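# Remove the bike from its floor rack and kickstand-park it

## Task

Get the bicycle out of the floor rack, which is loose and can slide, and stand it up on its kickstand. The bike must end upright, neither fallen nor leaning over. Nothing may touch it at the end: no wall, furniture, loose item or the rack. The robot must have released it and backed away, because a bike that stays up only while the robot holds it does not count.

## Robot and tools

ROBOT
A Hello Robot Stretch 3 with one arm. It has a two-wheel base, a lift carriage on a vertical mast, and a telescoping arm that reaches out to the robot's right side. The base cannot move sideways, so the gripper moves forward or back only when the base drives. The base is 0.33 m long and 0.34 m wide. Turns in place pivot about the point midway between the drive wheels, 0.05 m behind the front edge. With the arm retracted and the wrist folded, the wrist reaches 0.06 m beyond the right side and a spin sweeps a 0.28 m radius. An unfolded, level gripper reaches past that circle.

FRAMES
Base frame: origin on the floor between the drive wheels, x forward, y left, z up. hand_pose is reported in this frame, at the point where the closed fingertips meet. With all wrist joints at 0, its x axis points up, y points back toward the mast, and z points to the rear. The odometry frame is the base frame as it was when the scene started.

TOOLS
execute_actions(actions, cameras). actions is a list holding one action or none. An empty list only returns the state and images. An action may contain:
- base: exactly one relative command, measured from the base's last reported position. translate_m is a straight drive in metres, -1 to 1, positive forward. rotate_rad is a turn in place in radians, -3.2 to 3.2, positive counter-clockwise seen from above.
- joints: a dictionary of absolute targets, keyed by joint name. Ranges, with the tolerance for done:
  - lift_m: 0 to 1.1 m, ±0.004, arm height on the mast.
  - arm_m: 0 to 0.52 m, ±0.004, extension.
  - wrist_yaw_rad: -1.345 to 4.42, ±0.02. 0 is along the arm, positive swings toward the front, 3.0 is folded over the base.
  - wrist_pitch_rad: -1.57 to 0.451, ±0.05. 0 is level, negative tips the fingers down.
  - wrist_roll_rad: -2.911 to 2.911, ±0.02. At 0 the fingers sit side by side and level.
  - gripper_m: -0.089 to 0.179, ±0.004, larger is wider. The real fingertip gap is about 0.007 m less than this when nearly shut and 0.025 m less when fully open. Below 0.007 the gap is zero.
  - head_pan_rad: -3.953 to 1.73, ±0.02. 0 faces forward, positive turns left, -1.57 looks along the arm.
  - head_tilt_rad: -1.53 to 0.419, ±0.02. Negative looks down.
- contact_limits: only {"arm_m": effort}. The effort is a percent from 1 to 100. The arm's motion halts with contact_stop at about that motor effort, or its negative when retracting. The limit also caps the arm's holding force until the next action. Values above the maximum are cut down. Very low values stop the arm immediately.
cameras is a list drawn from head_camera, nav_camera, wrist_camera and all. Omitted, null or ["all"] returns every camera, and [] returns none. The pictures line gives the order of the images.
Base and joint motions start together and may finish at different times. A single action runs for 15 s at most. An unknown key or an out-of-range number rejects the whole call, and nothing moves. A joint left out of an action may keep pushing toward its previous target without this showing in the status lines. If a result reports a stop, later motion, wait and finished_scene calls in the same reply are skipped.

wait(seconds): 0 to 10. It commands nothing, lets the scene run, and returns the state and images.
zoom_image(camera, region): a magnified view of the latest full image from head_camera, nav_camera or wrist_camera. region is [x0, y0, x1, y1] in pixels from the top-left corner, at most 504 by 504.
finished_scene(scene): pass the current scene's number. It ends the scene for good after the robot holds its last command, and it reports whether the task succeeded. Replying without any tool call ends everything.

RESULT LINES
- base_status and joint_status tell how the last accepted action ended. done for the base means the wheels turned the commanded amount, even if they slipped. off_target means the part stopped short and may still push. After contact_stop, time_out or torque_fault, the old target is dropped. The arm and lift contact-stop when pushing firmly, then go slack until commanded again, and a slack lift can sag under load. The base, wrist and head never contact-stop, so they keep shoving. A wrist servo overloaded for several seconds goes limp for 10 s (torque_fault).
- on_its_own covers parts the call did not command. There, held at means the target being held, not the actual position.
- motor_effort is a percent of maximum, positive toward larger joint values, with the peak in brackets. Readings are noisy and biased. Positive wheel effort drives forward. An out-of-range effort at rest suggests pushing or carrying something.
- lidar_m: 12 distances in metres from the base origin, in 30-degree sectors. The 1st points straight ahead and the rest go counter-clockwise, so the 4th is left, the 7th behind and the 10th right. The scan plane is 0.17 m above the floor and covers 0.15 to 12 m. "-" means nothing seen. It misses glass, thin legs and the robot itself. The mast and a low lift can block sectors 5, 6, 9 and 10.
- wrist_depth_mm (45 to 1000) and head_depth_mm (280 to 4000, sideways image): 7x7 grids of median depth, read from the top left.
- base_odometry comes from the wheels only, so slip counts as travel. Heading runs from -3.142 to 3.142, positive left. turned_by_wheels and turned_by_imu give the turn since the last result. base_tilt in degrees is positive when leaning forward or right, with up to about 4 degrees of fixed bias.

CAMERAS
head_camera and nav_camera ride on the head and follow head_pan_rad and head_tilt_rad. wrist_camera is on the gripper. The calibration gives K in image pixels and T_world_to_cam mapping the base frame into each camera's frame. Expect small errors, which grow for the wrist camera when the arm is extended.

SPEED
The base reaches 0.30 m/s and 1.9 rad/s only when stowed: lift_m under 0.30, arm_m under 0.03 and wrist_yaw_rad over 2.54. Otherwise it is capped at 0.10 m/s and 0.63 rad/s.

GRIPPING
To grasp, command gripper_m smaller than the object's width; smaller squeezes harder, but a stall guard weakens over-squeezing. To release, command at least 0.02 above the contact value. Neither the reading nor done proves that something is held. To re-squeeze, send a new value.

CAUTIONS
- Fold or unfold the wrist only with lift_m between 0.32 and 0.95, wrist_pitch_rad at -0.4 and roll near 0. Once folded, the lift may go down to 0.25. With yaw below -0.4, keep pitch at -0.5 or lower.
- Arm pushes against something solid with the gripper above about 0.45 m can tip the robot, and higher contact limits make this more likely. Pushing again after a contact_stop is riskier still.
- Driving while gripping, hooking or pushing something immovable, or snagging furniture, can tip the robot, especially in reverse. If it tilts, undo in small steps, free the gripper, and lower lift_m to about 0.2.
- Avoid dropping things, slamming, hard impacts, heavy shoves and torque faults, and don't knock the bike or rack over.

Each tool is called in YAML: its name, and indented under it one key for each argument.

## Session

execute_actions:
  actions: []

Scene clock: 0.00 s.
base_odometry: x=+0.000 y=+0.000 heading=+0.000 (m, m, rad; odometry frame)
turned_by_wheels: +0.000 (rad since the last result)
turned_by_imu: +0.000 (rad since the last result)
base_tilt: forward=+1.1 right=+1.2 (deg)
lidar_m: 1.55 1.57 2.00 2.82 2.44 2.38 2.19 1.18 0.78 0.72 0.73 0.92
head_depth_mm: 1295 1315 1343 1368 1401 1419 1448 / 1583 1618 1618 1600 1594 1578 1548 / 1604 1590 1589 1581 1555 1544 1541 / 1574 1554 1543 1545 1525 1519 1482 / 1530 1513 1497 1498 1491 1464 1464 / 1503 1489 1473 1457 1458 1441 1424 / 1478 1461 1443 1431 1426 1416 1405
base_status: not commanded
joint_positions: lift_m=+0.484 arm_m=-0.002 wrist_yaw_rad=+3.035 wrist_pitch_rad=-0.414 wrist_roll_rad=+0.001 gripper_m=+0.037 head_pan_rad=-0.002 head_tilt_rad=+0.004
joint_status: not commanded
motor_effort: left_wheel=+0 right_wheel=-1 lift_m=+23 arm_m=-1 wrist_yaw_rad=+0 wrist_pitch_rad=+3 wrist_roll_rad=-1 gripper_m=+0 head_pan_rad=+0 head_tilt_rad=+2 (%)
hand_pose: x=+0.0026 y=+0.0806 z=+0.4973 quat_wxyz=(+0.182, +0.699, +0.109, +0.683) (m; base frame)
wrist_depth_mm: - - - - - - - / - - - - - - - / - - - - - - - / - - - - - - - / 981 981 939 972 - 971 965 / 811 810 - 804 - 798 780 / 676 691 - 701 672 699 682
pictures: head_camera (sideways: a quarter turn clockwise sets it upright), nav_camera (sideways: a quarter turn counterclockwise sets it upright), wrist_camera
Images, in order (width x height): head_camera 896x504, nav_camera 672x504, wrist_camera 644x364.

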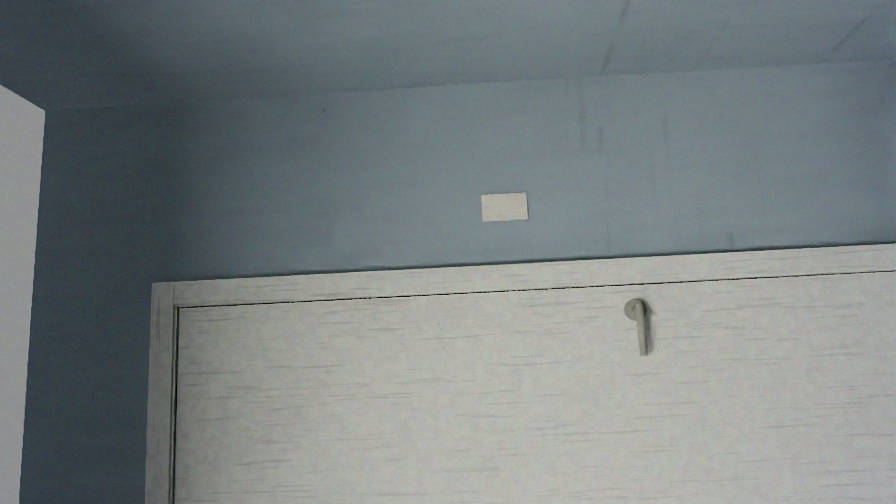

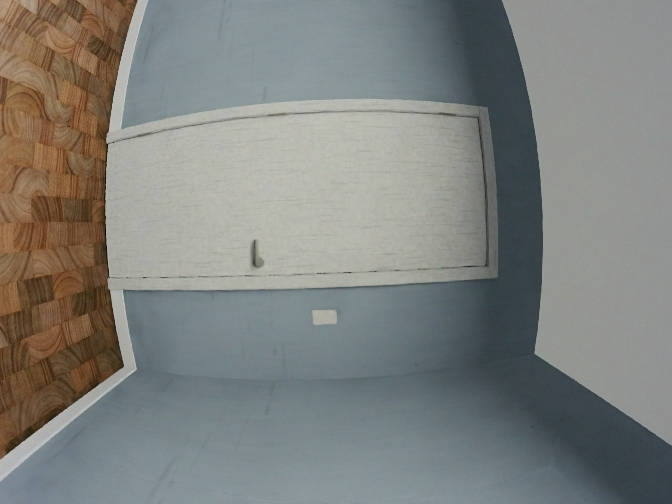

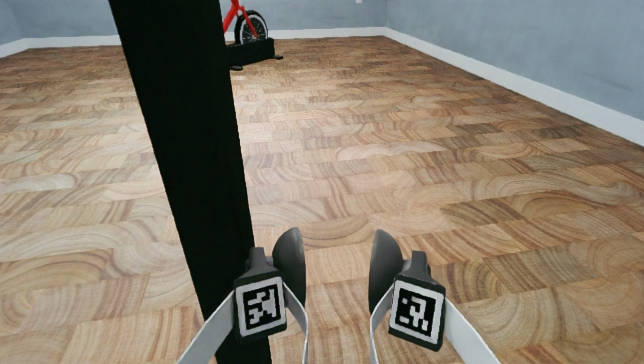

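Bike is to the left.

execute_actions:
  actions:
    - {"joints":{"head_pan_rad":1.7,"head_tilt_rad":-0.4}}
  cameras: ["head_camera","nav_camera"]

Scene clock: 6.73 s.
base_odometry: x=+0.000 y=+0.000 heading=+0.000 (m, m, rad; odometry frame)
turned_by_wheels: +0.000 (rad since the last result)
turned_by_imu: -0.001 (rad since the last result)
base_tilt: forward=+1.2 right=+1.1 (deg)
lidar_m: 1.55 1.57 2.00 2.80 2.45 2.38 2.20 1.19 0.78 0.72 0.73 0.92
head_depth_mm: 3403 3607 3747 3451 2283 1705 1356 / 3483 3672 - 3464 2322 1702 1363 / 3437 3633 - 3494 2341 1719 1375 / 3370 3647 3892 3154 2324 1738 1368 / 3388 3660 3889 2898 2354 1733 1373 / 3341 3619 3889 3350 2365 1744 1388 / 3318 3565 3844 3649 2431 - -
base_status: not commanded
joint_positions: lift_m=+0.484 arm_m=-0.002 wrist_yaw_rad=+3.035 wrist_pitch_rad=-0.414 wrist_roll_rad=+0.001 gripper_m=+0.037 head_pan_rad=+1.693 head_tilt_rad=-0.395
joint_status: all done
motor_effort: left_wheel=+0(1) right_wheel=-1(1) lift_m=+23(23) arm_m=-1(1) wrist_yaw_rad=+0(1) wrist_pitch_rad=+3(4) wrist_roll_rad=+0(1) gripper_m=+0(0) head_pan_rad=+5(47) head_tilt_rad=-2(33) (%)
hand_pose: x=+0.0026 y=+0.0806 z=+0.4973 quat_wxyz=(+0.182, +0.699, +0.109, +0.683) (m; base frame)
wrist_depth_mm: - - - - - - - / - - - - - - - / - - - - - - - / - - - - - - - / - 961 966 957 991 942 971 / 807 799 - 779 - 805 795 / 671 684 - 677 667 669 676
pictures: head_camera (sideways: a quarter turn clockwise sets it upright), nav_camera (sideways: a quarter turn counterclockwise sets it upright)
camera_calibration (this result's frames):
head_camera: T_world_to_cam=[[-0.00332826, -0.370238, -0.928931, 1.23585], [-0.996738, -0.0736804, 0.0329376, -0.0373865], [-0.0806388, 0.92601, -0.368785, 0.434951], [0, 0, 0, 1]] pos_world=[0.00192257, 0.0520351, 1.30965]
nav_camera: T_world_to_cam=[[-0.0147746, 0.389566, 0.92088, -1.15665], [0.986963, 0.153302, -0.0490177, 0.103611], [-0.160269, 0.90815, -0.386752, 0.456194], [0, 0, 0, 1]] pos_world=[-0.0462359, 0.0204148, 1.24665]
Images, in order (width x height): head_camera 896x504, nav_camera 672x504.

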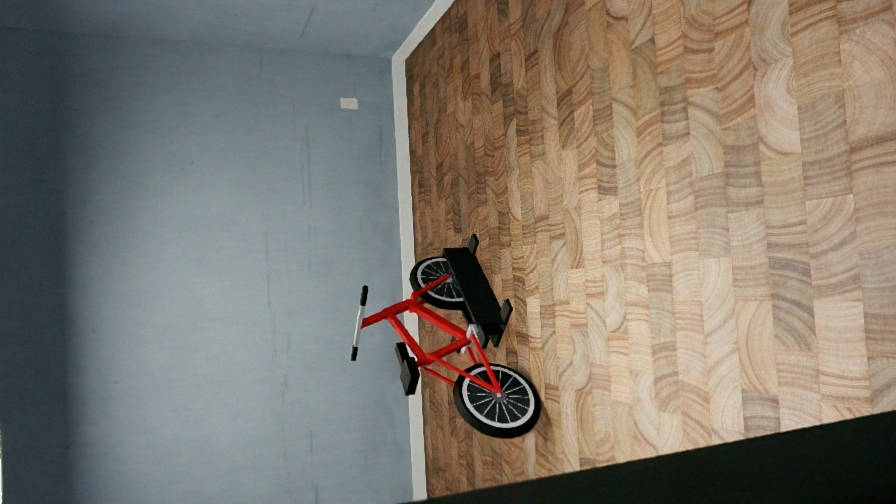

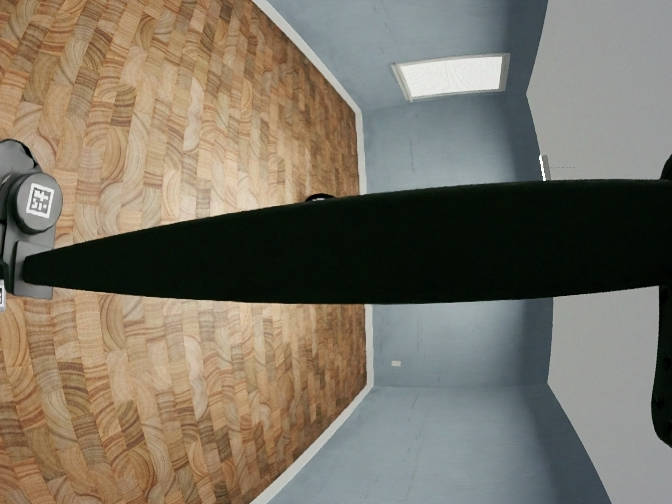

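execute_actions:
  actions:
    - {"base":{"rotate_rad":1.9},"joints":{"head_pan_rad":0,"head_tilt_rad":-0.5,"lift_m":0.25}}
  cameras: []

execute_actions:
  actions:
    - {"base":{"translate_m":1.0}}
  cameras: ["head_camera","nav_camera"]

Scene clock: 15.50 s.
base_odometry: x=+0.000 y=+0.000 heading=+1.900 (m, m, rad; odometry frame)
turned_by_wheels: +1.900 (rad since the last result)
turned_by_imu: +1.903 (rad since the last result)
base_tilt: forward=+1.2 right=+1.1 (deg)
lidar_m: 2.38 2.64 2.20 1.61 0.87 0.72 0.72 0.81 1.33 1.55 1.76 2.88
head_depth_mm: 3250 3540 3830 2779 1997 1547 1272 / 3319 3660 3762 2827 2018 1557 1276 / 3321 3624 3909 2800 2026 1560 1283 / 3364 3707 3951 2624 2031 1576 1278 / 3409 3777 - 2736 2024 1575 1282 / 3480 3849 - 2903 2031 1588 1296 / 3544 3873 - 2875 2040 1595 1297
base_status: done
joint_positions: lift_m=+0.250 arm_m=-0.002 wrist_yaw_rad=+3.035 wrist_pitch_rad=-0.415 wrist_roll_rad=+0.001 gripper_m=+0.037 head_pan_rad=+0.007 head_tilt_rad=-0.494
joint_status: all done
motor_effort: left_wheel=-1(5) right_wheel=+1(8) lift_m=+20(20) arm_m=-1(1) wrist_yaw_rad=+0(1) wrist_pitch_rad=+4(4) wrist_roll_rad=+0(1) gripper_m=-1(1) head_pan_rad=-4(45) head_tilt_rad=-3(16) (%)
hand_pose: x=+0.0026 y=+0.0805 z=+0.2635 quat_wxyz=(+0.183, +0.699, +0.109, +0.683) (m; base frame)
wrist_depth_mm: 792 931 - - - - - / 797 970 - - - - - / 803 965 - 994 - 983 970 / 712 765 734 748 758 753 743 / 597 593 588 586 601 591 592 / 491 503 - 518 - 486 493 / - - - - 405 419 416
pictures: none
No camera images: the call's "cameras" was empty. Leave "cameras" out to get every camera's image.

Scene clock: 20.53 s.
base_odometry: x=-0.323 y=+0.946 heading=+1.900 (m, m, rad; odometry frame)
turned_by_wheels: +0.000 (rad since the last result)
turned_by_imu: +0.001 (rad since the last result)
base_tilt: forward=+1.1 right=+1.1 (deg)
lidar_m: 1.38 2.39 1.99 1.99 2.03 1.71 1.70 1.92 1.77 1.78 2.00 1.83
head_depth_mm: 2434 2678 2920 2822 1992 1546 1261 / 2475 2728 2928 2087 1994 1551 1277 / 2523 2759 2937 2575 1918 1565 1276 / 2600 2794 3062 2696 1755 1572 1283 / 2590 2854 3132 2862 1941 1571 1287 / 2660 2908 3182 2826 2050 1577 1285 / 2713 2917 3205 2945 2049 1577 1294
base_status: done
joint_positions: lift_m=+0.250 arm_m=-0.002 wrist_yaw_rad=+3.035 wrist_pitch_rad=-0.415 wrist_roll_rad=+0.001 gripper_m=+0.037 head_pan_rad=+0.007 head_tilt_rad=-0.495
joint_status: not commanded
motor_effort: left_wheel=-1(4) right_wheel=+1(7) lift_m=+19(20) arm_m=-1(1) wrist_yaw_rad=+0(0) wrist_pitch_rad=+4(3) wrist_roll_rad=+0(0) gripper_m=+0(0) head_pan_rad=-4(2) head_tilt_rad=-2(3) (%)
hand_pose: x=+0.0026 y=+0.0805 z=+0.2635 quat_wxyz=(+0.183, +0.699, +0.109, +0.683) (m; base frame)
wrist_depth_mm: - - - - - - - / - - - - - - - / - - 993 970 987 - 991 / 759 745 744 743 745 735 748 / 593 593 592 591 600 579 587 / 488 517 - 524 - 491 488 / - - - - 408 417 418
pictures: head_camera (sideways: a quarter turn clockwise sets it upright), nav_camera (sideways: a quarter turn counterclockwise sets it upright)
camera_calibration (this result's frames):
head_camera: T_world_to_cam=[[-0.458299, 0.0451572, -0.88765, 1.18476], [0.0442278, 0.99863, 0.027968, -0.0372626], [0.887697, -0.0264411, -0.459668, 0.547309], [0, 0, 0, 1]] pos_world=[0.0587787, -0.00181756, 1.30428]
nav_camera: T_world_to_cam=[[0.478666, -0.0293981, 0.877505, -1.10307], [0.0339844, -0.99807, -0.0519752, 0.113268], [0.877339, 0.0547002, -0.476743, 0.566967], [0, 0, 0, 1]] pos_world=[0.0267322, 0.0496083, 1.24414]
Images, in order (width x height): head_camera 896x504, nav_camera 672x504.

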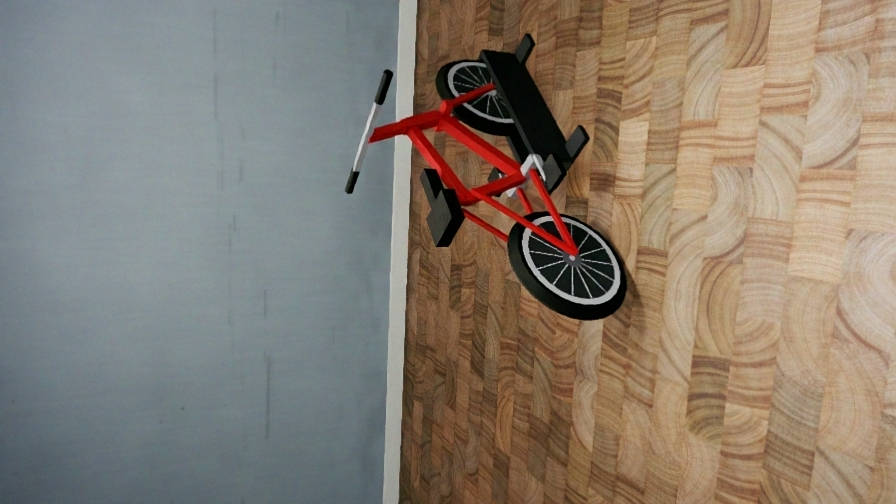

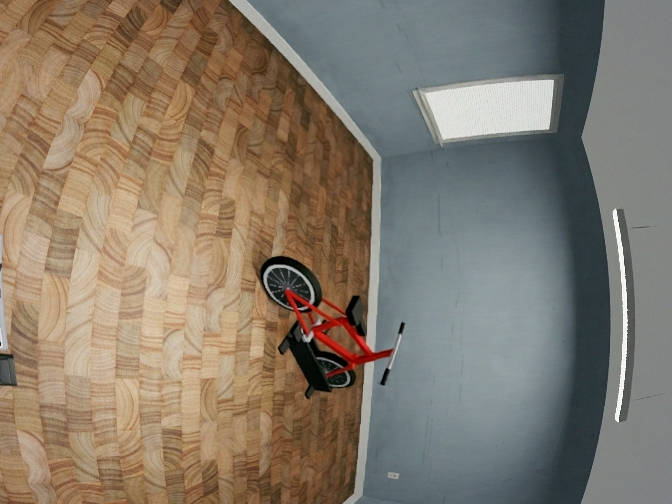

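execute_actions:
  actions:
    - {"base":{"rotate_rad":0.555}}
  cameras: []

execute_actions:
  actions:
    - {"base":{"translate_m":0.88}}
  cameras: []

execute_actions:
  actions:
    - {"base":{"translate_m":0.88}}
  cameras: []

execute_actions:
  actions:
    - {"base":{"rotate_rad":-1.4},"joints":{"head_pan_rad":-0.7,"head_tilt_rad":-0.8}}
  cameras: ["head_camera","nav_camera"]

Scene clock: 34.93 s.
base_odometry: x=-0.323 y=+0.946 heading=+2.455 (m, m, rad; odometry frame)
turned_by_wheels: +0.555 (rad since the last result)
turned_by_imu: +0.554 (rad since the last result)
base_tilt: forward=+1.2 right=+1.1 (deg)
lidar_m: 2.33 1.99 1.99 2.00 1.71 1.70 1.95 1.78 1.78 2.04 1.83 1.38
head_depth_mm: 2677 2844 3088 2813 1987 1557 1267 / 2844 3088 3323 2853 2004 1564 1270 / 2884 3100 3374 2846 2016 1568 1278 / 2560 2738 3013 2875 2023 1566 1277 / 2281 2467 2629 2683 2026 1575 1282 / 2054 2194 2357 2497 2045 1571 1286 / 1900 1993 2132 2236 2070 1576 1300
base_status: done
joint_positions: lift_m=+0.250 arm_m=-0.002 wrist_yaw_rad=+3.035 wrist_pitch_rad=-0.415 wrist_roll_rad=+0.001 gripper_m=+0.037 head_pan_rad=+0.007 head_tilt_rad=-0.495
joint_status: not commanded
motor_effort: left_wheel=-1(6) right_wheel=+1(6) lift_m=+20(19) arm_m=-1(1) wrist_yaw_rad=+1(1) wrist_pitch_rad=+4(4) wrist_roll_rad=-1(1) gripper_m=+0(1) head_pan_rad=-3(3) head_tilt_rad=-3(2) (%)
hand_pose: x=+0.0026 y=+0.0805 z=+0.2635 quat_wxyz=(+0.183, +0.699, +0.109, +0.683) (m; base frame)
wrist_depth_mm: - - - - - - - / - - - - - - - / 993 - - 997 - - - / 741 746 731 737 730 736 739 / 587 580 589 592 607 578 591 / 489 505 - 521 - 489 489 / - - - - 410 419 419
pictures: none
No camera images: the call's "cameras" was empty. Leave "cameras" out to get every camera's image.

Scene clock: 39.57 s.
base_odometry: x=-1.004 y=+1.504 heading=+2.455 (m, m, rad; odometry frame)
turned_by_wheels: +0.000 (rad since the last result)
turned_by_imu: +0.001 (rad since the last result)
base_tilt: forward=+1.2 right=+1.2 (deg)
lidar_m: 1.62 1.38 1.38 1.58 2.34 2.34 2.69 2.39 2.39 1.39 0.71 2.43
head_depth_mm: 2111 2265 2447 2525 1983 1545 1273 / 2209 2388 2642 2721 2010 1554 1277 / 1961 2145 2378 2514 2027 1568 1277 / 1752 1897 2073 2259 2021 1569 1280 / 1572 1685 1820 1982 1996 1578 1287 / 1423 1523 1617 1732 1853 1577 1288 / 1292 1374 1462 1574 1672 1577 1287
base_status: done
joint_positions: lift_m=+0.250 arm_m=-0.002 wrist_yaw_rad=+3.035 wrist_pitch_rad=-0.415 wrist_roll_rad=+0.001 gripper_m=+0.037 head_pan_rad=+0.007 head_tilt_rad=-0.495
joint_status: not commanded
motor_effort: left_wheel=-1(6) right_wheel=+1(6) lift_m=+20(20) arm_m=-1(1) wrist_yaw_rad=+0(1) wrist_pitch_rad=+3(4) wrist_roll_rad=+0(0) gripper_m=+0(0) head_pan_rad=-3(4) head_tilt_rad=-2(2) (%)
hand_pose: x=+0.0026 y=+0.0805 z=+0.2635 quat_wxyz=(+0.183, +0.699, +0.109, +0.683) (m; base frame)
wrist_depth_mm: - - - - - - - / - - - - - - - / - - 988 - - - - / 751 748 736 746 758 743 756 / 595 589 580 598 599 584 593 / 495 510 - 523 - 487 496 / - - - - 406 417 422
pictures: none
No camera images: the call's "cameras" was empty. Leave "cameras" out to get every camera's image.

Scene clock: 44.20 s.
base_odometry: x=-1.684 y=+2.063 heading=+2.454 (m, m, rad; odometry frame)
turned_by_wheels: +0.000 (rad since the last result)
turned_by_imu: +0.001 (rad since the last result)
base_tilt: forward=+1.2 right=+1.1 (deg)
lidar_m: 0.90 0.77 0.77 0.88 1.50 2.97 3.44 3.00 0.81 2.10 1.79 1.60
head_depth_mm: 1452 1605 1773 1934 1994 1557 1269 / 1234 1371 1539 1778 1924 1562 1268 / 1076 1171 1298 1451 1633 1562 1278 / 943 1023 1115 1214 1372 1472 1275 / 857 915 992 1075 1181 1298 1287 / 775 826 884 953 1033 1119 1190 / 708 750 798 855 914 986 1063
base_status: done
joint_positions: lift_m=+0.250 arm_m=-0.002 wrist_yaw_rad=+3.035 wrist_pitch_rad=-0.415 wrist_roll_rad=+0.001 gripper_m=+0.037 head_pan_rad=+0.007 head_tilt_rad=-0.495
joint_status: not commanded
motor_effort: left_wheel=-1(5) right_wheel=+1(7) lift_m=+20(20) arm_m=-1(1) wrist_yaw_rad=+0(0) wrist_pitch_rad=+4(4) wrist_roll_rad=+0(1) gripper_m=+0(0) head_pan_rad=-4(4) head_tilt_rad=-3(3) (%)
hand_pose: x=+0.0026 y=+0.0805 z=+0.2635 quat_wxyz=(+0.183, +0.699, +0.109, +0.683) (m; base frame)
wrist_depth_mm: - - - 979 812 677 601 / - - - - 868 731 631 / - 994 - - 895 746 668 / 726 751 747 747 753 738 667 / 599 586 605 597 610 592 588 / 492 509 - 521 - 498 484 / - - - - 410 418 417
pictures: none
No camera images: the call's "cameras" was empty. Leave "cameras" out to get every camera's image.

Scene clock: 46.40 s.
base_odometry: x=-1.684 y=+2.063 heading=+1.055 (m, m, rad; odometry frame)
turned_by_wheels: -1.400 (rad since the last result)
turned_by_imu: -1.400 (rad since the last result)
base_tilt: forward=+1.1 right=+1.1 (deg)
lidar_m: 1.93 1.79 1.24 0.83 0.77 0.78 0.99 2.13 3.02 3.22 0.81 0.87
head_depth_mm: 2443 2765 2323 1830 1517 1287 1117 / 2461 2748 2342 1843 1516 1292 1111 / 2509 2822 2351 1834 1485 1291 1120 / 2595 2874 2364 1743 1429 1285 1119 / 2634 2904 2353 1597 1518 1284 1119 / 2670 2942 1790 1788 1523 1287 1117 / 2739 3012 2274 1857 1522 1288 1120
base_status: done
joint_positions: lift_m=+0.250 arm_m=-0.002 wrist_yaw_rad=+3.035 wrist_pitch_rad=-0.415 wrist_roll_rad=+0.001 gripper_m=+0.037 head_pan_rad=-0.693 head_tilt_rad=-0.790
joint_status: all done
motor_effort: left_wheel=+2(9) right_wheel=-2(6) lift_m=+20(20) arm_m=-1(1) wrist_yaw_rad=+0(1) wrist_pitch_rad=+4(4) wrist_roll_rad=-1(0) gripper_m=+0(0) head_pan_rad=-4(41) head_tilt_rad=-5(30) (%)
hand_pose: x=+0.0026 y=+0.0805 z=+0.2635 quat_wxyz=(+0.183, +0.699, +0.109, +0.683) (m; base frame)
wrist_depth_mm: 595 649 828 984 - - - / 632 686 901 - - - - / 667 732 936 - 999 1000 966 / 679 724 757 744 729 749 736 / 602 594 598 599 608 593 593 / 493 508 - 518 - 493 489 / - - - - 408 427 420
pictures: head_camera (sideways: a quarter turn clockwise sets it upright), nav_camera (sideways: a quarter turn counterclockwise sets it upright)
camera_calibration (this result's frames):
head_camera: T_world_to_cam=[[-0.504948, 0.48219, -0.715905, 0.961144], [0.681729, 0.731509, 0.0118575, -0.0201696], [0.529409, -0.482066, -0.698097, 0.859679], [0, 0, 0, 1]] pos_world=[0.0439567, -0.0342784, 1.28847]
nav_camera: T_world_to_cam=[[0.527724, -0.480805, 0.700239, -0.872287], [-0.62953, -0.774839, -0.0575919, 0.124607], [0.570262, -0.410429, -0.711582, 0.874344], [0, 0, 0, 1]] pos_world=[0.0401644, 0.0360067, 1.24015]
Images, in order (width x height): head_camera 896x504, nav_camera 672x504.

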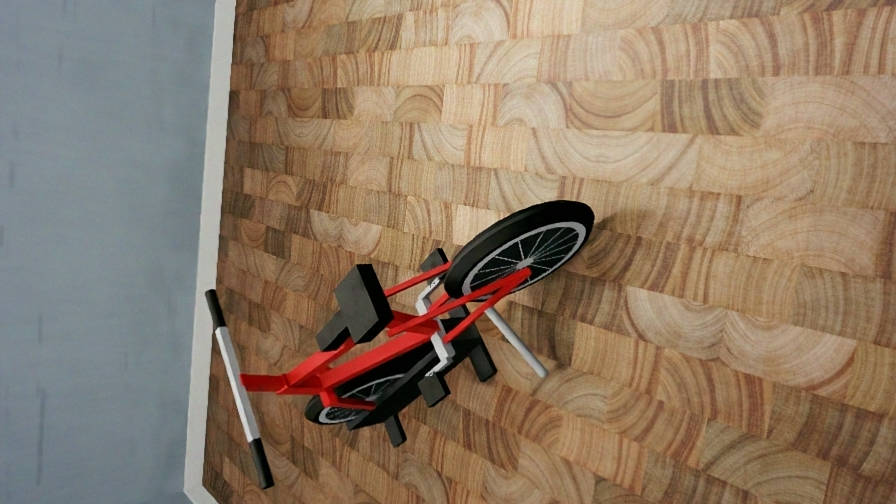

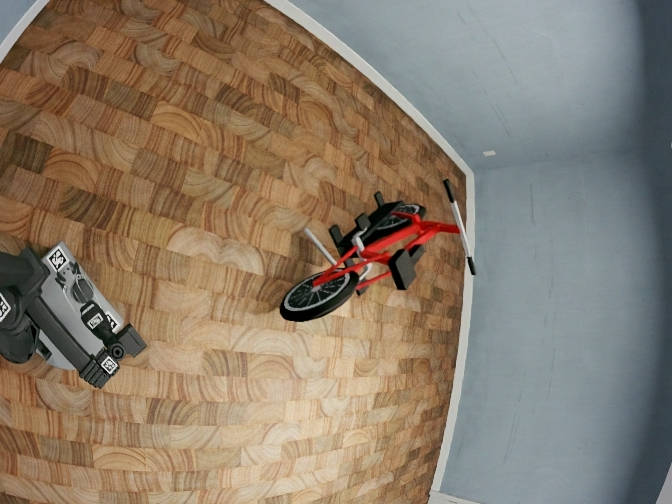

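execute_actions:
  actions:
    - {"base":{"rotate_rad":-0.25},"joints":{"lift_m":0.6}}
  cameras: []

execute_actions:
  actions:
    - {"base":{"translate_m":0.7},"joints":{"head_pan_rad":-1.3,"head_tilt_rad":-1.1,"wrist_yaw_rad":0}}

Scene clock: 57.53 s.
base_odometry: x=-1.684 y=+2.063 heading=+0.805 (m, m, rad; odometry frame)
turned_by_wheels: -0.250 (rad since the last result)
turned_by_imu: -0.251 (rad since the last result)
base_tilt: forward=+1.1 right=+1.1 (deg)
lidar_m: 1.45 1.80 1.79 0.95 0.77 0.77 0.85 1.32 2.97 3.27 3.02 0.81
head_depth_mm: 2589 2882 2317 1834 1519 1286 1119 / 2582 2897 2361 1852 1510 1288 1140 / 2554 2851 2360 1844 1517 1292 1120 / 2528 2836 2328 1862 1529 1289 1123 / 2524 2819 2363 1842 1409 1294 1125 / 2516 2834 2362 1547 1477 1295 1122 / 2499 2771 2349 1580 1510 1296 1121
base_status: done
joint_positions: lift_m=+0.600 arm_m=-0.002 wrist_yaw_rad=+3.035 wrist_pitch_rad=-0.416 wrist_roll_rad=+0.001 gripper_m=+0.037 head_pan_rad=-0.693 head_tilt_rad=-0.790
joint_status: all done
motor_effort: left_wheel=+2(5) right_wheel=-2(7) lift_m=+26(26) arm_m=-1(1) wrist_yaw_rad=+1(1) wrist_pitch_rad=+4(4) wrist_roll_rad=-1(1) gripper_m=+0(0) head_pan_rad=-3(3) head_tilt_rad=-4(5) (%)
hand_pose: x=+0.0026 y=+0.0805 z=+0.6130 quat_wxyz=(+0.183, +0.699, +0.109, +0.683) (m; base frame)
wrist_depth_mm: 615 694 985 - - - - / 633 722 - - - - - / 663 787 - - - - - / 695 832 - - - - - / 717 897 - - - - - / 760 899 - 926 - 958 934 / 777 818 - 820 777 817 809
pictures: none
No camera images: the call's "cameras" was empty. Leave "cameras" out to get every camera's image.

Scene clock: 65.70 s.
base_odometry: x=-1.199 y=+2.567 heading=+0.805 (m, m, rad; odometry frame)
turned_by_wheels: +0.000 (rad since the last result)
turned_by_imu: +0.000 (rad since the last result)
base_tilt: forward=+1.1 right=+1.1 (deg)
lidar_m: 1.66 1.35 1.34 1.49 1.32 1.31 1.45 2.26 3.42 0.44 0.44 0.77
head_depth_mm: 2252 1904 1653 1469 1310 1179 1084 / 2252 1895 1650 1458 1319 - - / 2237 1885 1645 1473 - - - / 2231 1891 1636 1455 1251 1192 - / 2219 1872 1652 1453 1250 1177 1074 / 2202 1900 1636 863 1256 1177 1068 / 2176 1875 1619 1024 1267 1176 1072
base_status: done
joint_positions: lift_m=+0.600 arm_m=-0.002 wrist_yaw_rad=+0.004 wrist_pitch_rad=-0.416 wrist_roll_rad=+0.001 gripper_m=+0.037 head_pan_rad=-1.293 head_tilt_rad=-1.086
joint_status: all done
motor_effort: left_wheel=+2(4) right_wheel=-2(3) lift_m=+26(25) arm_m=-2(1) wrist_yaw_rad=-3(4) wrist_pitch_rad=+4(4) wrist_roll_rad=-1(0) gripper_m=+0(0) head_pan_rad=-2(43) head_tilt_rad=-7(30) (%)
hand_pose: x=-0.0207 y=-0.3677 z=+0.6130 quat_wxyz=(+0.692, +0.147, -0.692, -0.145) (m; base frame)
wrist_depth_mm: - - - - - - - / - - - - - - - / - - - - - - - / - - - - - - - / - - - - - - - / - 964 959 958 - 957 942 / 672 801 784 828 781 835 818
pictures: head_camera (sideways: a quarter turn clockwise sets it upright), nav_camera (sideways: a quarter turn counterclockwise sets it upright), wrist_camera
camera_calibration (this result's frames):
head_camera: T_world_to_cam=[[-0.193366, 0.854839, -0.481518, 0.653866], [0.975985, 0.217772, -0.00532242, 0.000403043], [0.100311, -0.470984, -0.87642, 1.09415], [0, 0, 0, 1]] pos_world=[0.0162869, -0.0437116, 1.27378]
nav_camera: T_world_to_cam=[[0.211494, -0.861465, 0.461679, -0.559554], [-0.961843, -0.267336, -0.0582162, 0.127424], [0.173575, -0.431751, -0.885134, 1.1024], [0, 0, 0, 1]] pos_world=[0.0495553, 0.0279907, 1.24153]
wrist_camera: T_world_to_cam=[[-0.999675, -0.0238921, -0.00889847, -0.0174269], [-0.00470545, 0.515924, -0.856621, 0.754235], [0.0250575, -0.856301, -0.515869, 0.159873], [0, 0, 0, 1]] pos_world=[-0.0178782, -0.252645, 0.728412]
Images, in order (width x height): head_camera 896x504, nav_camera 672x504, wrist_camera 644x364.

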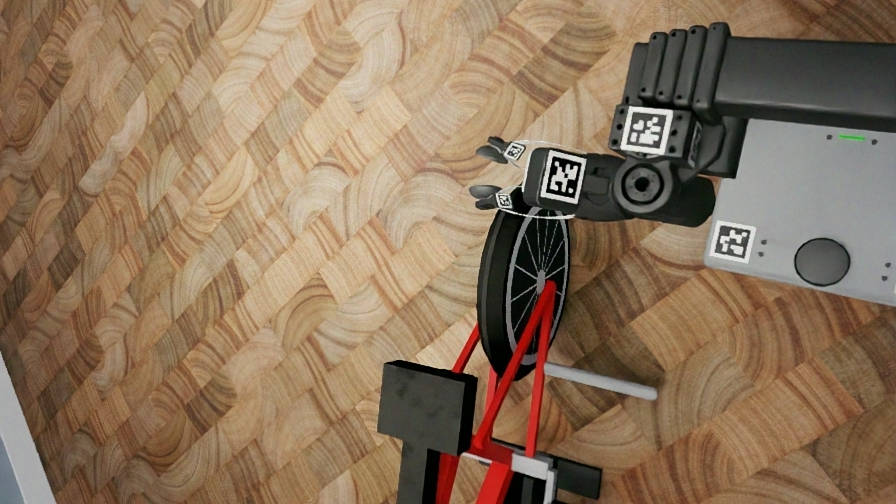

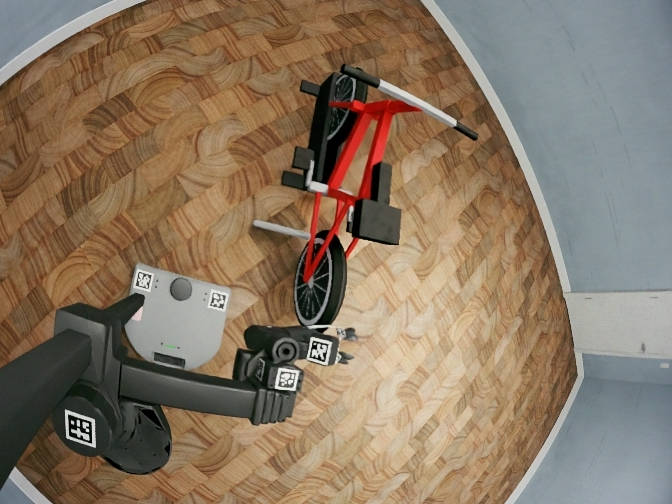

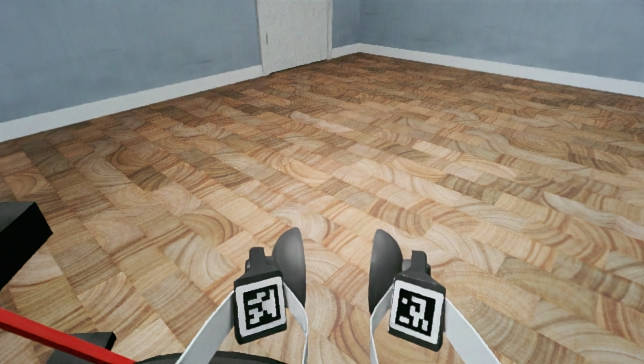

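execute_actions:
  actions:
    - {"joints":{"wrist_yaw_rad":1.57,"wrist_pitch_rad":0,"arm_m":0.27,"gripper_m":0.17,"lift_m":0.55}}

Scene clock: 78.73 s.
base_odometry: x=-1.199 y=+2.567 heading=+0.805 (m, m, rad; odometry frame)
turned_by_wheels: +0.000 (rad since the last result)
turned_by_imu: -0.001 (rad since the last result)
base_tilt: forward=+1.2 right=+1.1 (deg)
lidar_m: 1.67 1.36 1.35 1.48 1.32 1.31 1.44 2.26 3.42 0.44 0.44 0.77
head_depth_mm: 2253 1904 1646 1460 1300 1182 1079 / 2242 1906 1659 1427 1328 - - / 2220 1905 1650 1426 1290 1201 - / 2221 1870 1641 1412 1244 1188 - / 2233 1877 1642 1448 1258 1177 1073 / 2214 1891 1628 860 1257 1182 1064 / 2195 1880 1633 1021 1267 1177 1075
base_status: not commanded
joint_positions: lift_m=+0.550 arm_m=+0.270 wrist_yaw_rad=+1.567 wrist_pitch_rad=-0.024 wrist_roll_rad=+0.001 gripper_m=+0.170 head_pan_rad=-1.293 head_tilt_rad=-1.086
joint_status: all done
motor_effort: left_wheel=+1(1) right_wheel=-2(2) lift_m=+20(23) arm_m=+4(4) wrist_yaw_rad=+2(6) wrist_pitch_rad=+7(7) wrist_roll_rad=+0(0) gripper_m=-1(83) head_pan_rad=-3(3) head_tilt_rad=-7(7) (%)
hand_pose: x=+0.2342 y=-0.4157 z=+0.6586 quat_wxyz=(+0.507, +0.505, -0.495, +0.493) (m; base frame)
wrist_depth_mm: - - - - - - - / - - - - - - - / - - - - - - - / - - - - - - - / - - - - - - - / - - - 720 - - - / - - - 283 299 - -
pictures: head_camera (sideways: a quarter turn clockwise sets it upright), nav_camera (sideways: a quarter turn counterclockwise sets it upright), wrist_camera
camera_calibration (this result's frames):
head_camera: T_world_to_cam=[[-0.193386, 0.854948, -0.481316, 0.653602], [0.975988, 0.21776, -0.00533585, 0.000420505], [0.10025, -0.47079, -0.876531, 1.09429], [0, 0, 0, 1]] pos_world=[0.0162845, -0.0437055, 1.27377]
nav_camera: T_world_to_cam=[[0.211512, -0.861571, 0.461474, -0.559288], [-0.96185, -0.267311, -0.0582147, 0.127422], [0.173513, -0.431556, -0.885241, 1.10254], [0, 0, 0, 1]] pos_world=[0.0495519, 0.0280035, 1.24153]
wrist_camera: T_world_to_cam=[[0.018179, -0.999835, -0.000529279, -0.413014], [-0.15018, -0.00220721, -0.988656, 0.724885], [0.988492, 0.0180522, -0.150195, 0.0328594], [0, 0, 0, 1]] pos_world=[0.0838902, -0.411938, 0.721379]
Images, in order (width x height): head_camera 896x504, nav_camera 672x504, wrist_camera 644x364.

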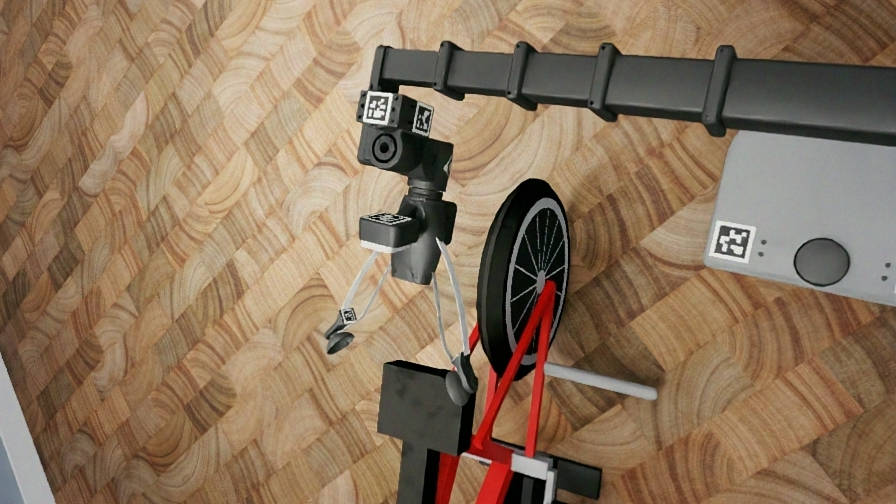

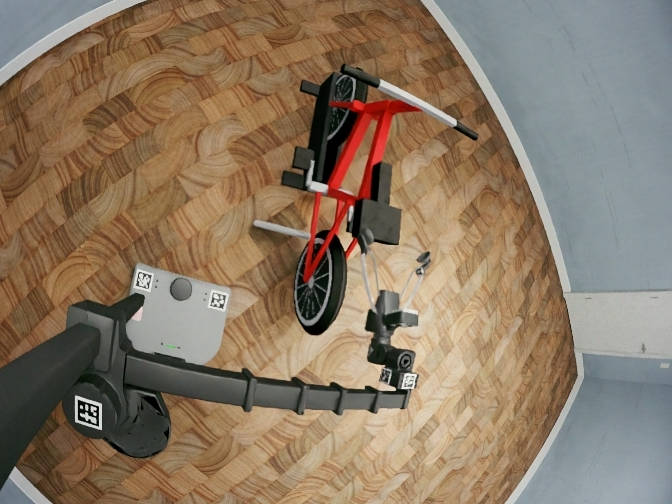

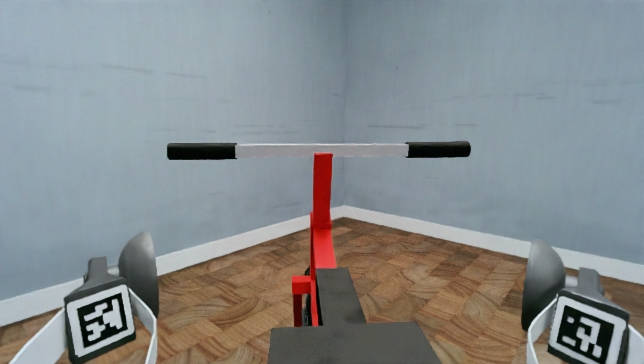

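execute_actions:
  actions:
    - {"joints":{"arm_m":0.293,"gripper_m":0.179,"lift_m":0.40}}
  cameras: ["wrist_camera","head_camera"]

Scene clock: 86.17 s.
base_odometry: x=-1.199 y=+2.567 heading=+0.805 (m, m, rad; odometry frame)
turned_by_wheels: +0.000 (rad since the last result)
turned_by_imu: -0.001 (rad since the last result)
base_tilt: forward=+1.2 right=+1.2 (deg)
lidar_m: 1.65 1.36 1.35 1.49 1.32 1.31 1.45 2.25 3.40 0.44 0.44 0.77
head_depth_mm: 2255 1909 1657 1458 1311 1185 1083 / 2221 1900 1642 1491 1286 1184 - / 2236 1884 1648 1513 1281 1195 - / 2227 1893 1647 1466 1246 1195 - / 2203 1897 1632 1451 1261 1174 1074 / 2221 1879 1644 860 1261 1166 1075 / 2180 1873 1631 1017 1271 1170 1065
base_status: not commanded
joint_positions: lift_m=+0.400 arm_m=+0.293 wrist_yaw_rad=+1.567 wrist_pitch_rad=-0.023 wrist_roll_rad=+0.001 gripper_m=+0.179 head_pan_rad=-1.293 head_tilt_rad=-1.086
joint_status: all done
motor_effort: left_wheel=+2(2) right_wheel=-2(2) lift_m=+20(19) arm_m=+4(8) wrist_yaw_rad=+3(4) wrist_pitch_rad=+7(7) wrist_roll_rad=+0(1) gripper_m=+0(50) head_pan_rad=-4(3) head_tilt_rad=-7(7) (%)
hand_pose: x=+0.2342 y=-0.4387 z=+0.5088 quat_wxyz=(+0.507, +0.505, -0.495, +0.493) (m; base frame)
wrist_depth_mm: - - - - - - - / - - - - - - - / - - - - - - - / - - 188 180 183 - - / - - 180 183 186 - - / - - - 812 - - - / - 947 972 879 961 979 -
pictures: head_camera (sideways: a quarter turn clockwise sets it upright), wrist_camera
camera_calibration (this result's frames):
head_camera: T_world_to_cam=[[-0.193386, 0.854949, -0.481315, 0.653602], [0.975988, 0.21776, -0.00533589, 0.000420559], [0.100249, -0.47079, -0.876531, 1.09429], [0, 0, 0, 1]] pos_world=[0.0162845, -0.0437055, 1.27377]
wrist_camera: T_world_to_cam=[[0.0183808, -0.999831, -0.00051482, -0.436094], [-0.149526, -0.00223975, -0.988755, 0.576599], [0.988587, 0.0182511, -0.149542, 0.0104837], [0, 0, 0, 1]] pos_world=[0.0838681, -0.43492, 0.571459]
Images, in order (width x height): head_camera 896x504, wrist_camera 644x364.

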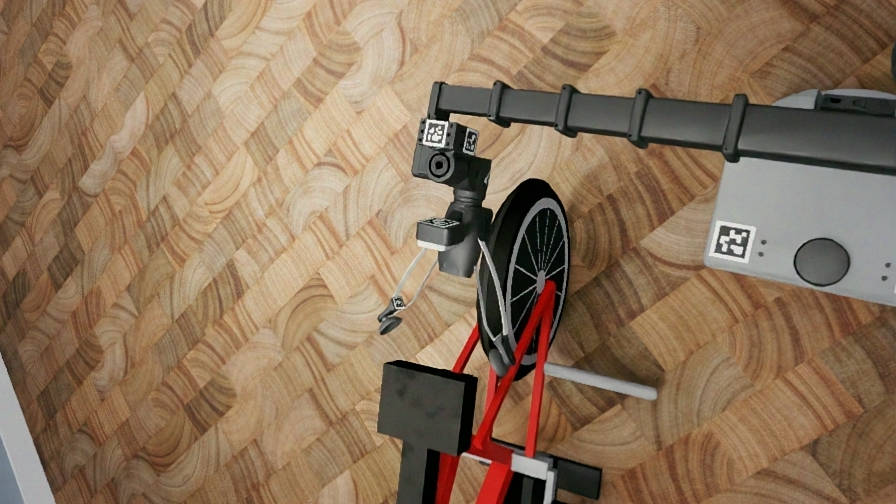

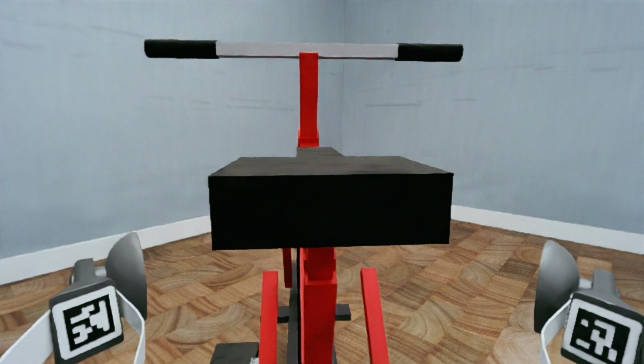

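execute_actions:
  actions:
    - {"joints":{"lift_m":0.42}}
  cameras: []

execute_actions:
  actions:
    - {"base":{"translate_m":0.1}}
  cameras: ["wrist_camera","head_camera"]

Scene clock: 91.07 s.
base_odometry: x=-1.199 y=+2.567 heading=+0.805 (m, m, rad; odometry frame)
turned_by_wheels: +0.000 (rad since the last result)
turned_by_imu: -0.001 (rad since the last result)
base_tilt: forward=+1.2 right=+1.1 (deg)
lidar_m: 1.66 1.36 1.35 1.49 1.32 1.31 1.44 2.26 3.42 0.44 0.44 0.77
head_depth_mm: 2266 1901 1637 1464 1309 1186 1077 / 2258 1907 1652 1481 1316 1187 - / 2248 1907 1633 1468 1286 1201 - / 2223 1878 1641 1464 1254 1189 - / 2214 1884 1634 1455 1258 1171 1076 / 2198 1886 1624 864 1257 1170 1074 / 2160 1870 1627 1021 1263 1172 1067
base_status: not commanded
joint_positions: lift_m=+0.420 arm_m=+0.293 wrist_yaw_rad=+1.567 wrist_pitch_rad=-0.023 wrist_roll_rad=+0.001 gripper_m=+0.179 head_pan_rad=-1.293 head_tilt_rad=-1.086
joint_status: all done
motor_effort: left_wheel=+2(2) right_wheel=-2(2) lift_m=+26(28) arm_m=+3(4) wrist_yaw_rad=+3(3) wrist_pitch_rad=+7(6) wrist_roll_rad=-1(1) gripper_m=+1(1) head_pan_rad=-4(3) head_tilt_rad=-7(7) (%)
hand_pose: x=+0.2342 y=-0.4387 z=+0.5285 quat_wxyz=(+0.507, +0.505, -0.495, +0.493) (m; base frame)
wrist_depth_mm: - - - - - - - / - - - - - - - / - - - - - - - / - - - 269 - - - / - - 180 183 186 - - / - - - 305 - - - / - 968 984 908 998 989 -
pictures: none
No camera images: the call's "cameras" was empty. Leave "cameras" out to get every camera's image.

Scene clock: 93.23 s.
base_odometry: x=-1.129 y=+2.639 heading=+0.804 (m, m, rad; odometry frame)
turned_by_wheels: -0.001 (rad since the last result)
turned_by_imu: -0.002 (rad since the last result)
base_tilt: forward=+1.2 right=+1.2 (deg)
lidar_m: 1.58 1.29 1.29 1.42 1.40 1.39 1.53 2.39 0.49 0.44 0.39 0.71
head_depth_mm: 2267 1896 1659 1462 1308 1191 1075 / 2259 1887 1649 1479 1303 1183 - / 2229 1889 1642 1480 1245 1194 - / 2201 1890 1643 1462 1245 1194 - / 2207 1885 1625 866 1254 1182 1071 / 2217 1874 1638 915 1256 1177 1067 / 2140 1858 1617 1203 1238 1180 1073
base_status: done
joint_positions: lift_m=+0.420 arm_m=+0.293 wrist_yaw_rad=+1.560 wrist_pitch_rad=-0.026 wrist_roll_rad=+0.003 gripper_m=+0.179 head_pan_rad=-1.293 head_tilt_rad=-1.086
joint_status: not commanded
motor_effort: left_wheel=-6(10) right_wheel=+15(26) lift_m=+25(26) arm_m=+3(4) wrist_yaw_rad=+10(14) wrist_pitch_rad=+7(8) wrist_roll_rad=-2(1) gripper_m=+0(1) head_pan_rad=-3(2) head_tilt_rad=-7(7) (%)
hand_pose: x=+0.2341 y=-0.4406 z=+0.5278 quat_wxyz=(+0.509, +0.505, -0.497, +0.490) (m; base frame)
wrist_depth_mm: - - - - - - - / - - - - - - - / - - - - - - - / - - - 316 - - - / - - 136 138 140 - - / - 98 99 102 104 107 - / - 100 101 104 107 110 -
pictures: head_camera (sideways: a quarter turn clockwise sets it upright), wrist_camera
camera_calibration (this result's frames):
head_camera: T_world_to_cam=[[-0.193236, 0.855015, -0.481259, 0.653527], [0.976028, 0.21758, -0.00533966, 0.000425218], [0.100147, -0.470754, -0.876562, 1.09433], [0, 0, 0, 1]] pos_world=[0.0162759, -0.0437056, 1.27377]
wrist_camera: T_world_to_cam=[[0.0109677, -0.999936, -0.0027897, -0.435146], [-0.152136, 0.00108871, -0.988359, 0.597191], [0.988299, 0.0112644, -0.152115, 0.0117951], [0, 0, 0, 1]] pos_world=[0.0839699, -0.435901, 0.59082]
Images, in order (width x height): head_camera 896x504, wrist_camera 644x364.

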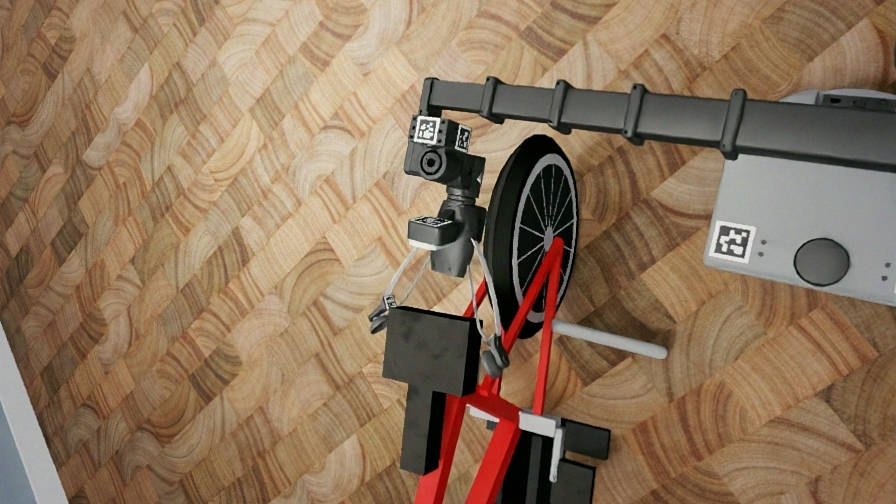

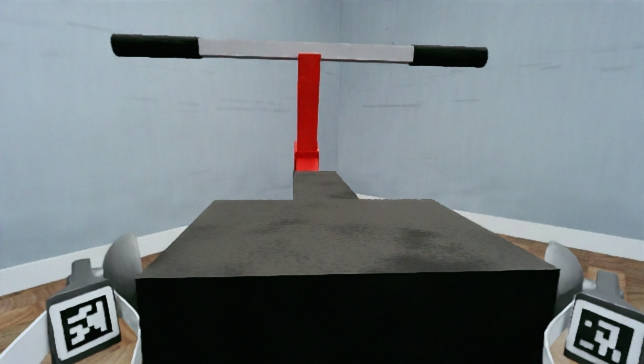

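Somewhat pressed; grip and pull.

execute_actions:
  actions:
    - {"joints":{"gripper_m":0.08}}
  cameras: []

execute_actions:
  actions:
    - {"base":{"translate_m":-0.25},"joints":{"head_pan_rad":-0.9,"head_tilt_rad":-1.0}}
  cameras: ["wrist_camera","head_camera"]

Scene clock: 99.30 s.
base_odometry: x=-1.129 y=+2.639 heading=+0.804 (m, m, rad; odometry frame)
turned_by_wheels: +0.000 (rad since the last result)
turned_by_imu: -0.003 (rad since the last result)
base_tilt: forward=+1.2 right=+1.2 (deg)
lidar_m: 1.59 1.29 1.28 1.41 1.40 1.39 1.52 2.39 3.47 0.44 0.40 0.72
head_depth_mm: 2263 1913 1649 1458 1311 1186 1076 / 2232 1906 1650 1484 1313 1185 - / 2240 1892 1647 1486 1248 1191 - / 2237 1893 1637 1469 1247 1189 - / 2212 1873 1637 1016 1243 1174 1077 / 2209 1885 1629 863 1279 1173 1067 / 2146 1874 1627 1114 1242 1174 1071
base_status: not commanded
joint_positions: lift_m=+0.420 arm_m=+0.293 wrist_yaw_rad=+1.567 wrist_pitch_rad=-0.029 wrist_roll_rad=+0.000 gripper_m=+0.081 head_pan_rad=-1.294 head_tilt_rad=-1.087
joint_status: all done
motor_effort: left_wheel=-4(10) right_wheel=+14(25) lift_m=+25(26) arm_m=+3(3) wrist_yaw_rad=+3(13) wrist_pitch_rad=+8(8) wrist_roll_rad=+0(2) gripper_m=-30(99) head_pan_rad=-2(3) head_tilt_rad=-7(7) (%)
hand_pose: x=+0.2341 y=-0.4388 z=+0.5269 quat_wxyz=(+0.509, +0.506, -0.493, +0.492) (m; base frame)
wrist_depth_mm: - - - - - - - / - - - - - - - / - - - - - - - / - - - 311 - - - / - - 133 135 138 155 - / - - 111 113 116 119 - / 995 858 114 117 120 122 -
pictures: none
No camera images: the call's "cameras" was empty. Leave "cameras" out to get every camera's image.

Scene clock: 102.83 s.
base_odometry: x=-1.303 y=+2.459 heading=+0.805 (m, m, rad; odometry frame)
turned_by_wheels: +0.001 (rad since the last result)
turned_by_imu: +0.001 (rad since the last result)
base_tilt: forward=+1.2 right=+1.1 (deg)
lidar_m: 1.78 1.45 1.44 1.48 1.20 1.20 1.32 2.06 3.33 0.45 0.42 0.72
head_depth_mm: 2581 2118 1791 1537 1308 1223 1069 / 2507 2131 1795 1542 983 1181 1108 / 2435 2133 1771 1516 1085 1203 1121 / 2400 2144 1783 874 1280 1201 1105 / 2354 2125 1773 1151 1294 1196 1076 / 2295 2129 1711 1110 1315 1200 1072 / 2212 2116 1765 1229 1344 1198 1073
base_status: done
joint_positions: lift_m=+0.420 arm_m=+0.293 wrist_yaw_rad=+1.571 wrist_pitch_rad=-0.030 wrist_roll_rad=-0.030 gripper_m=+0.097 head_pan_rad=-0.907 head_tilt_rad=-1.001
joint_status: all done
on_its_own: gripper_m is held at +0.096, not at your +0.080, by its stall guard, which is not easing now
motor_effort: left_wheel=+5(8) right_wheel=-11(35) lift_m=+26(26) arm_m=+1(2) wrist_yaw_rad=-2(9) wrist_pitch_rad=+8(8) wrist_roll_rad=+12(12) gripper_m=-19(29) head_pan_rad=+4(34) head_tilt_rad=+0(13) (%)
hand_pose: x=+0.2340 y=-0.4377 z=+0.5268 quat_wxyz=(+0.515, +0.500, -0.484, +0.500) (m; base frame)
wrist_depth_mm: - - - - - - - / - - - - - - - / - - - - - - - / - - - 255 - - - / - - 138 137 137 - - / - 123 124 127 131 133 - / 948 854 128 132 243 912 -
pictures: head_camera (sideways: a quarter turn clockwise sets it upright), wrist_camera
camera_calibration (this result's frames):
head_camera: T_world_to_cam=[[-0.47382, 0.684146, -0.554472, 0.750612], [0.822221, 0.569168, -0.000343972, -0.00514007], [0.315353, -0.456061, -0.832202, 1.03536], [0, 0, 0, 1]] pos_world=[0.0333763, -0.0384123, 1.27782]
wrist_camera: T_world_to_cam=[[0.0237991, -0.999249, 0.0305885, -0.452532], [-0.155632, -0.0339274, -0.987232, 0.581175], [0.987528, 0.0187347, -0.156323, 0.0173856], [0, 0, 0, 1]] pos_world=[0.0840506, -0.4328, 0.590315]
Images, in order (width x height): head_camera 896x504, wrist_camera 644x364.

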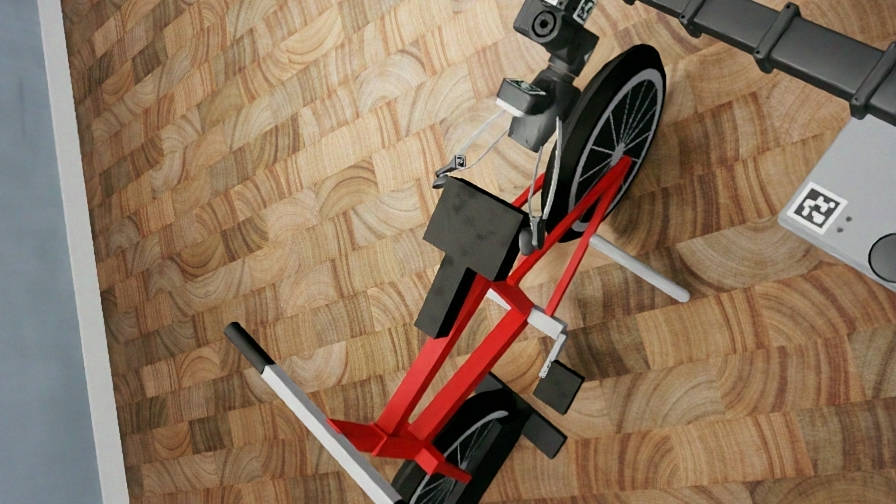

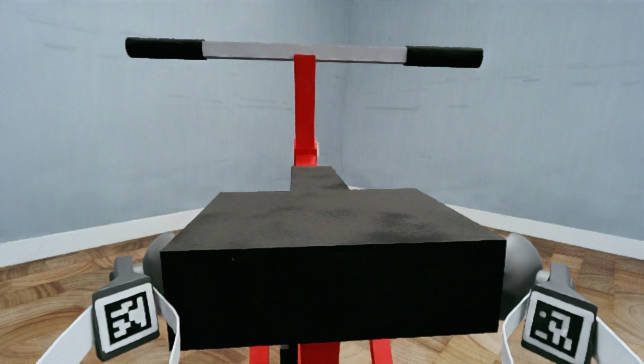

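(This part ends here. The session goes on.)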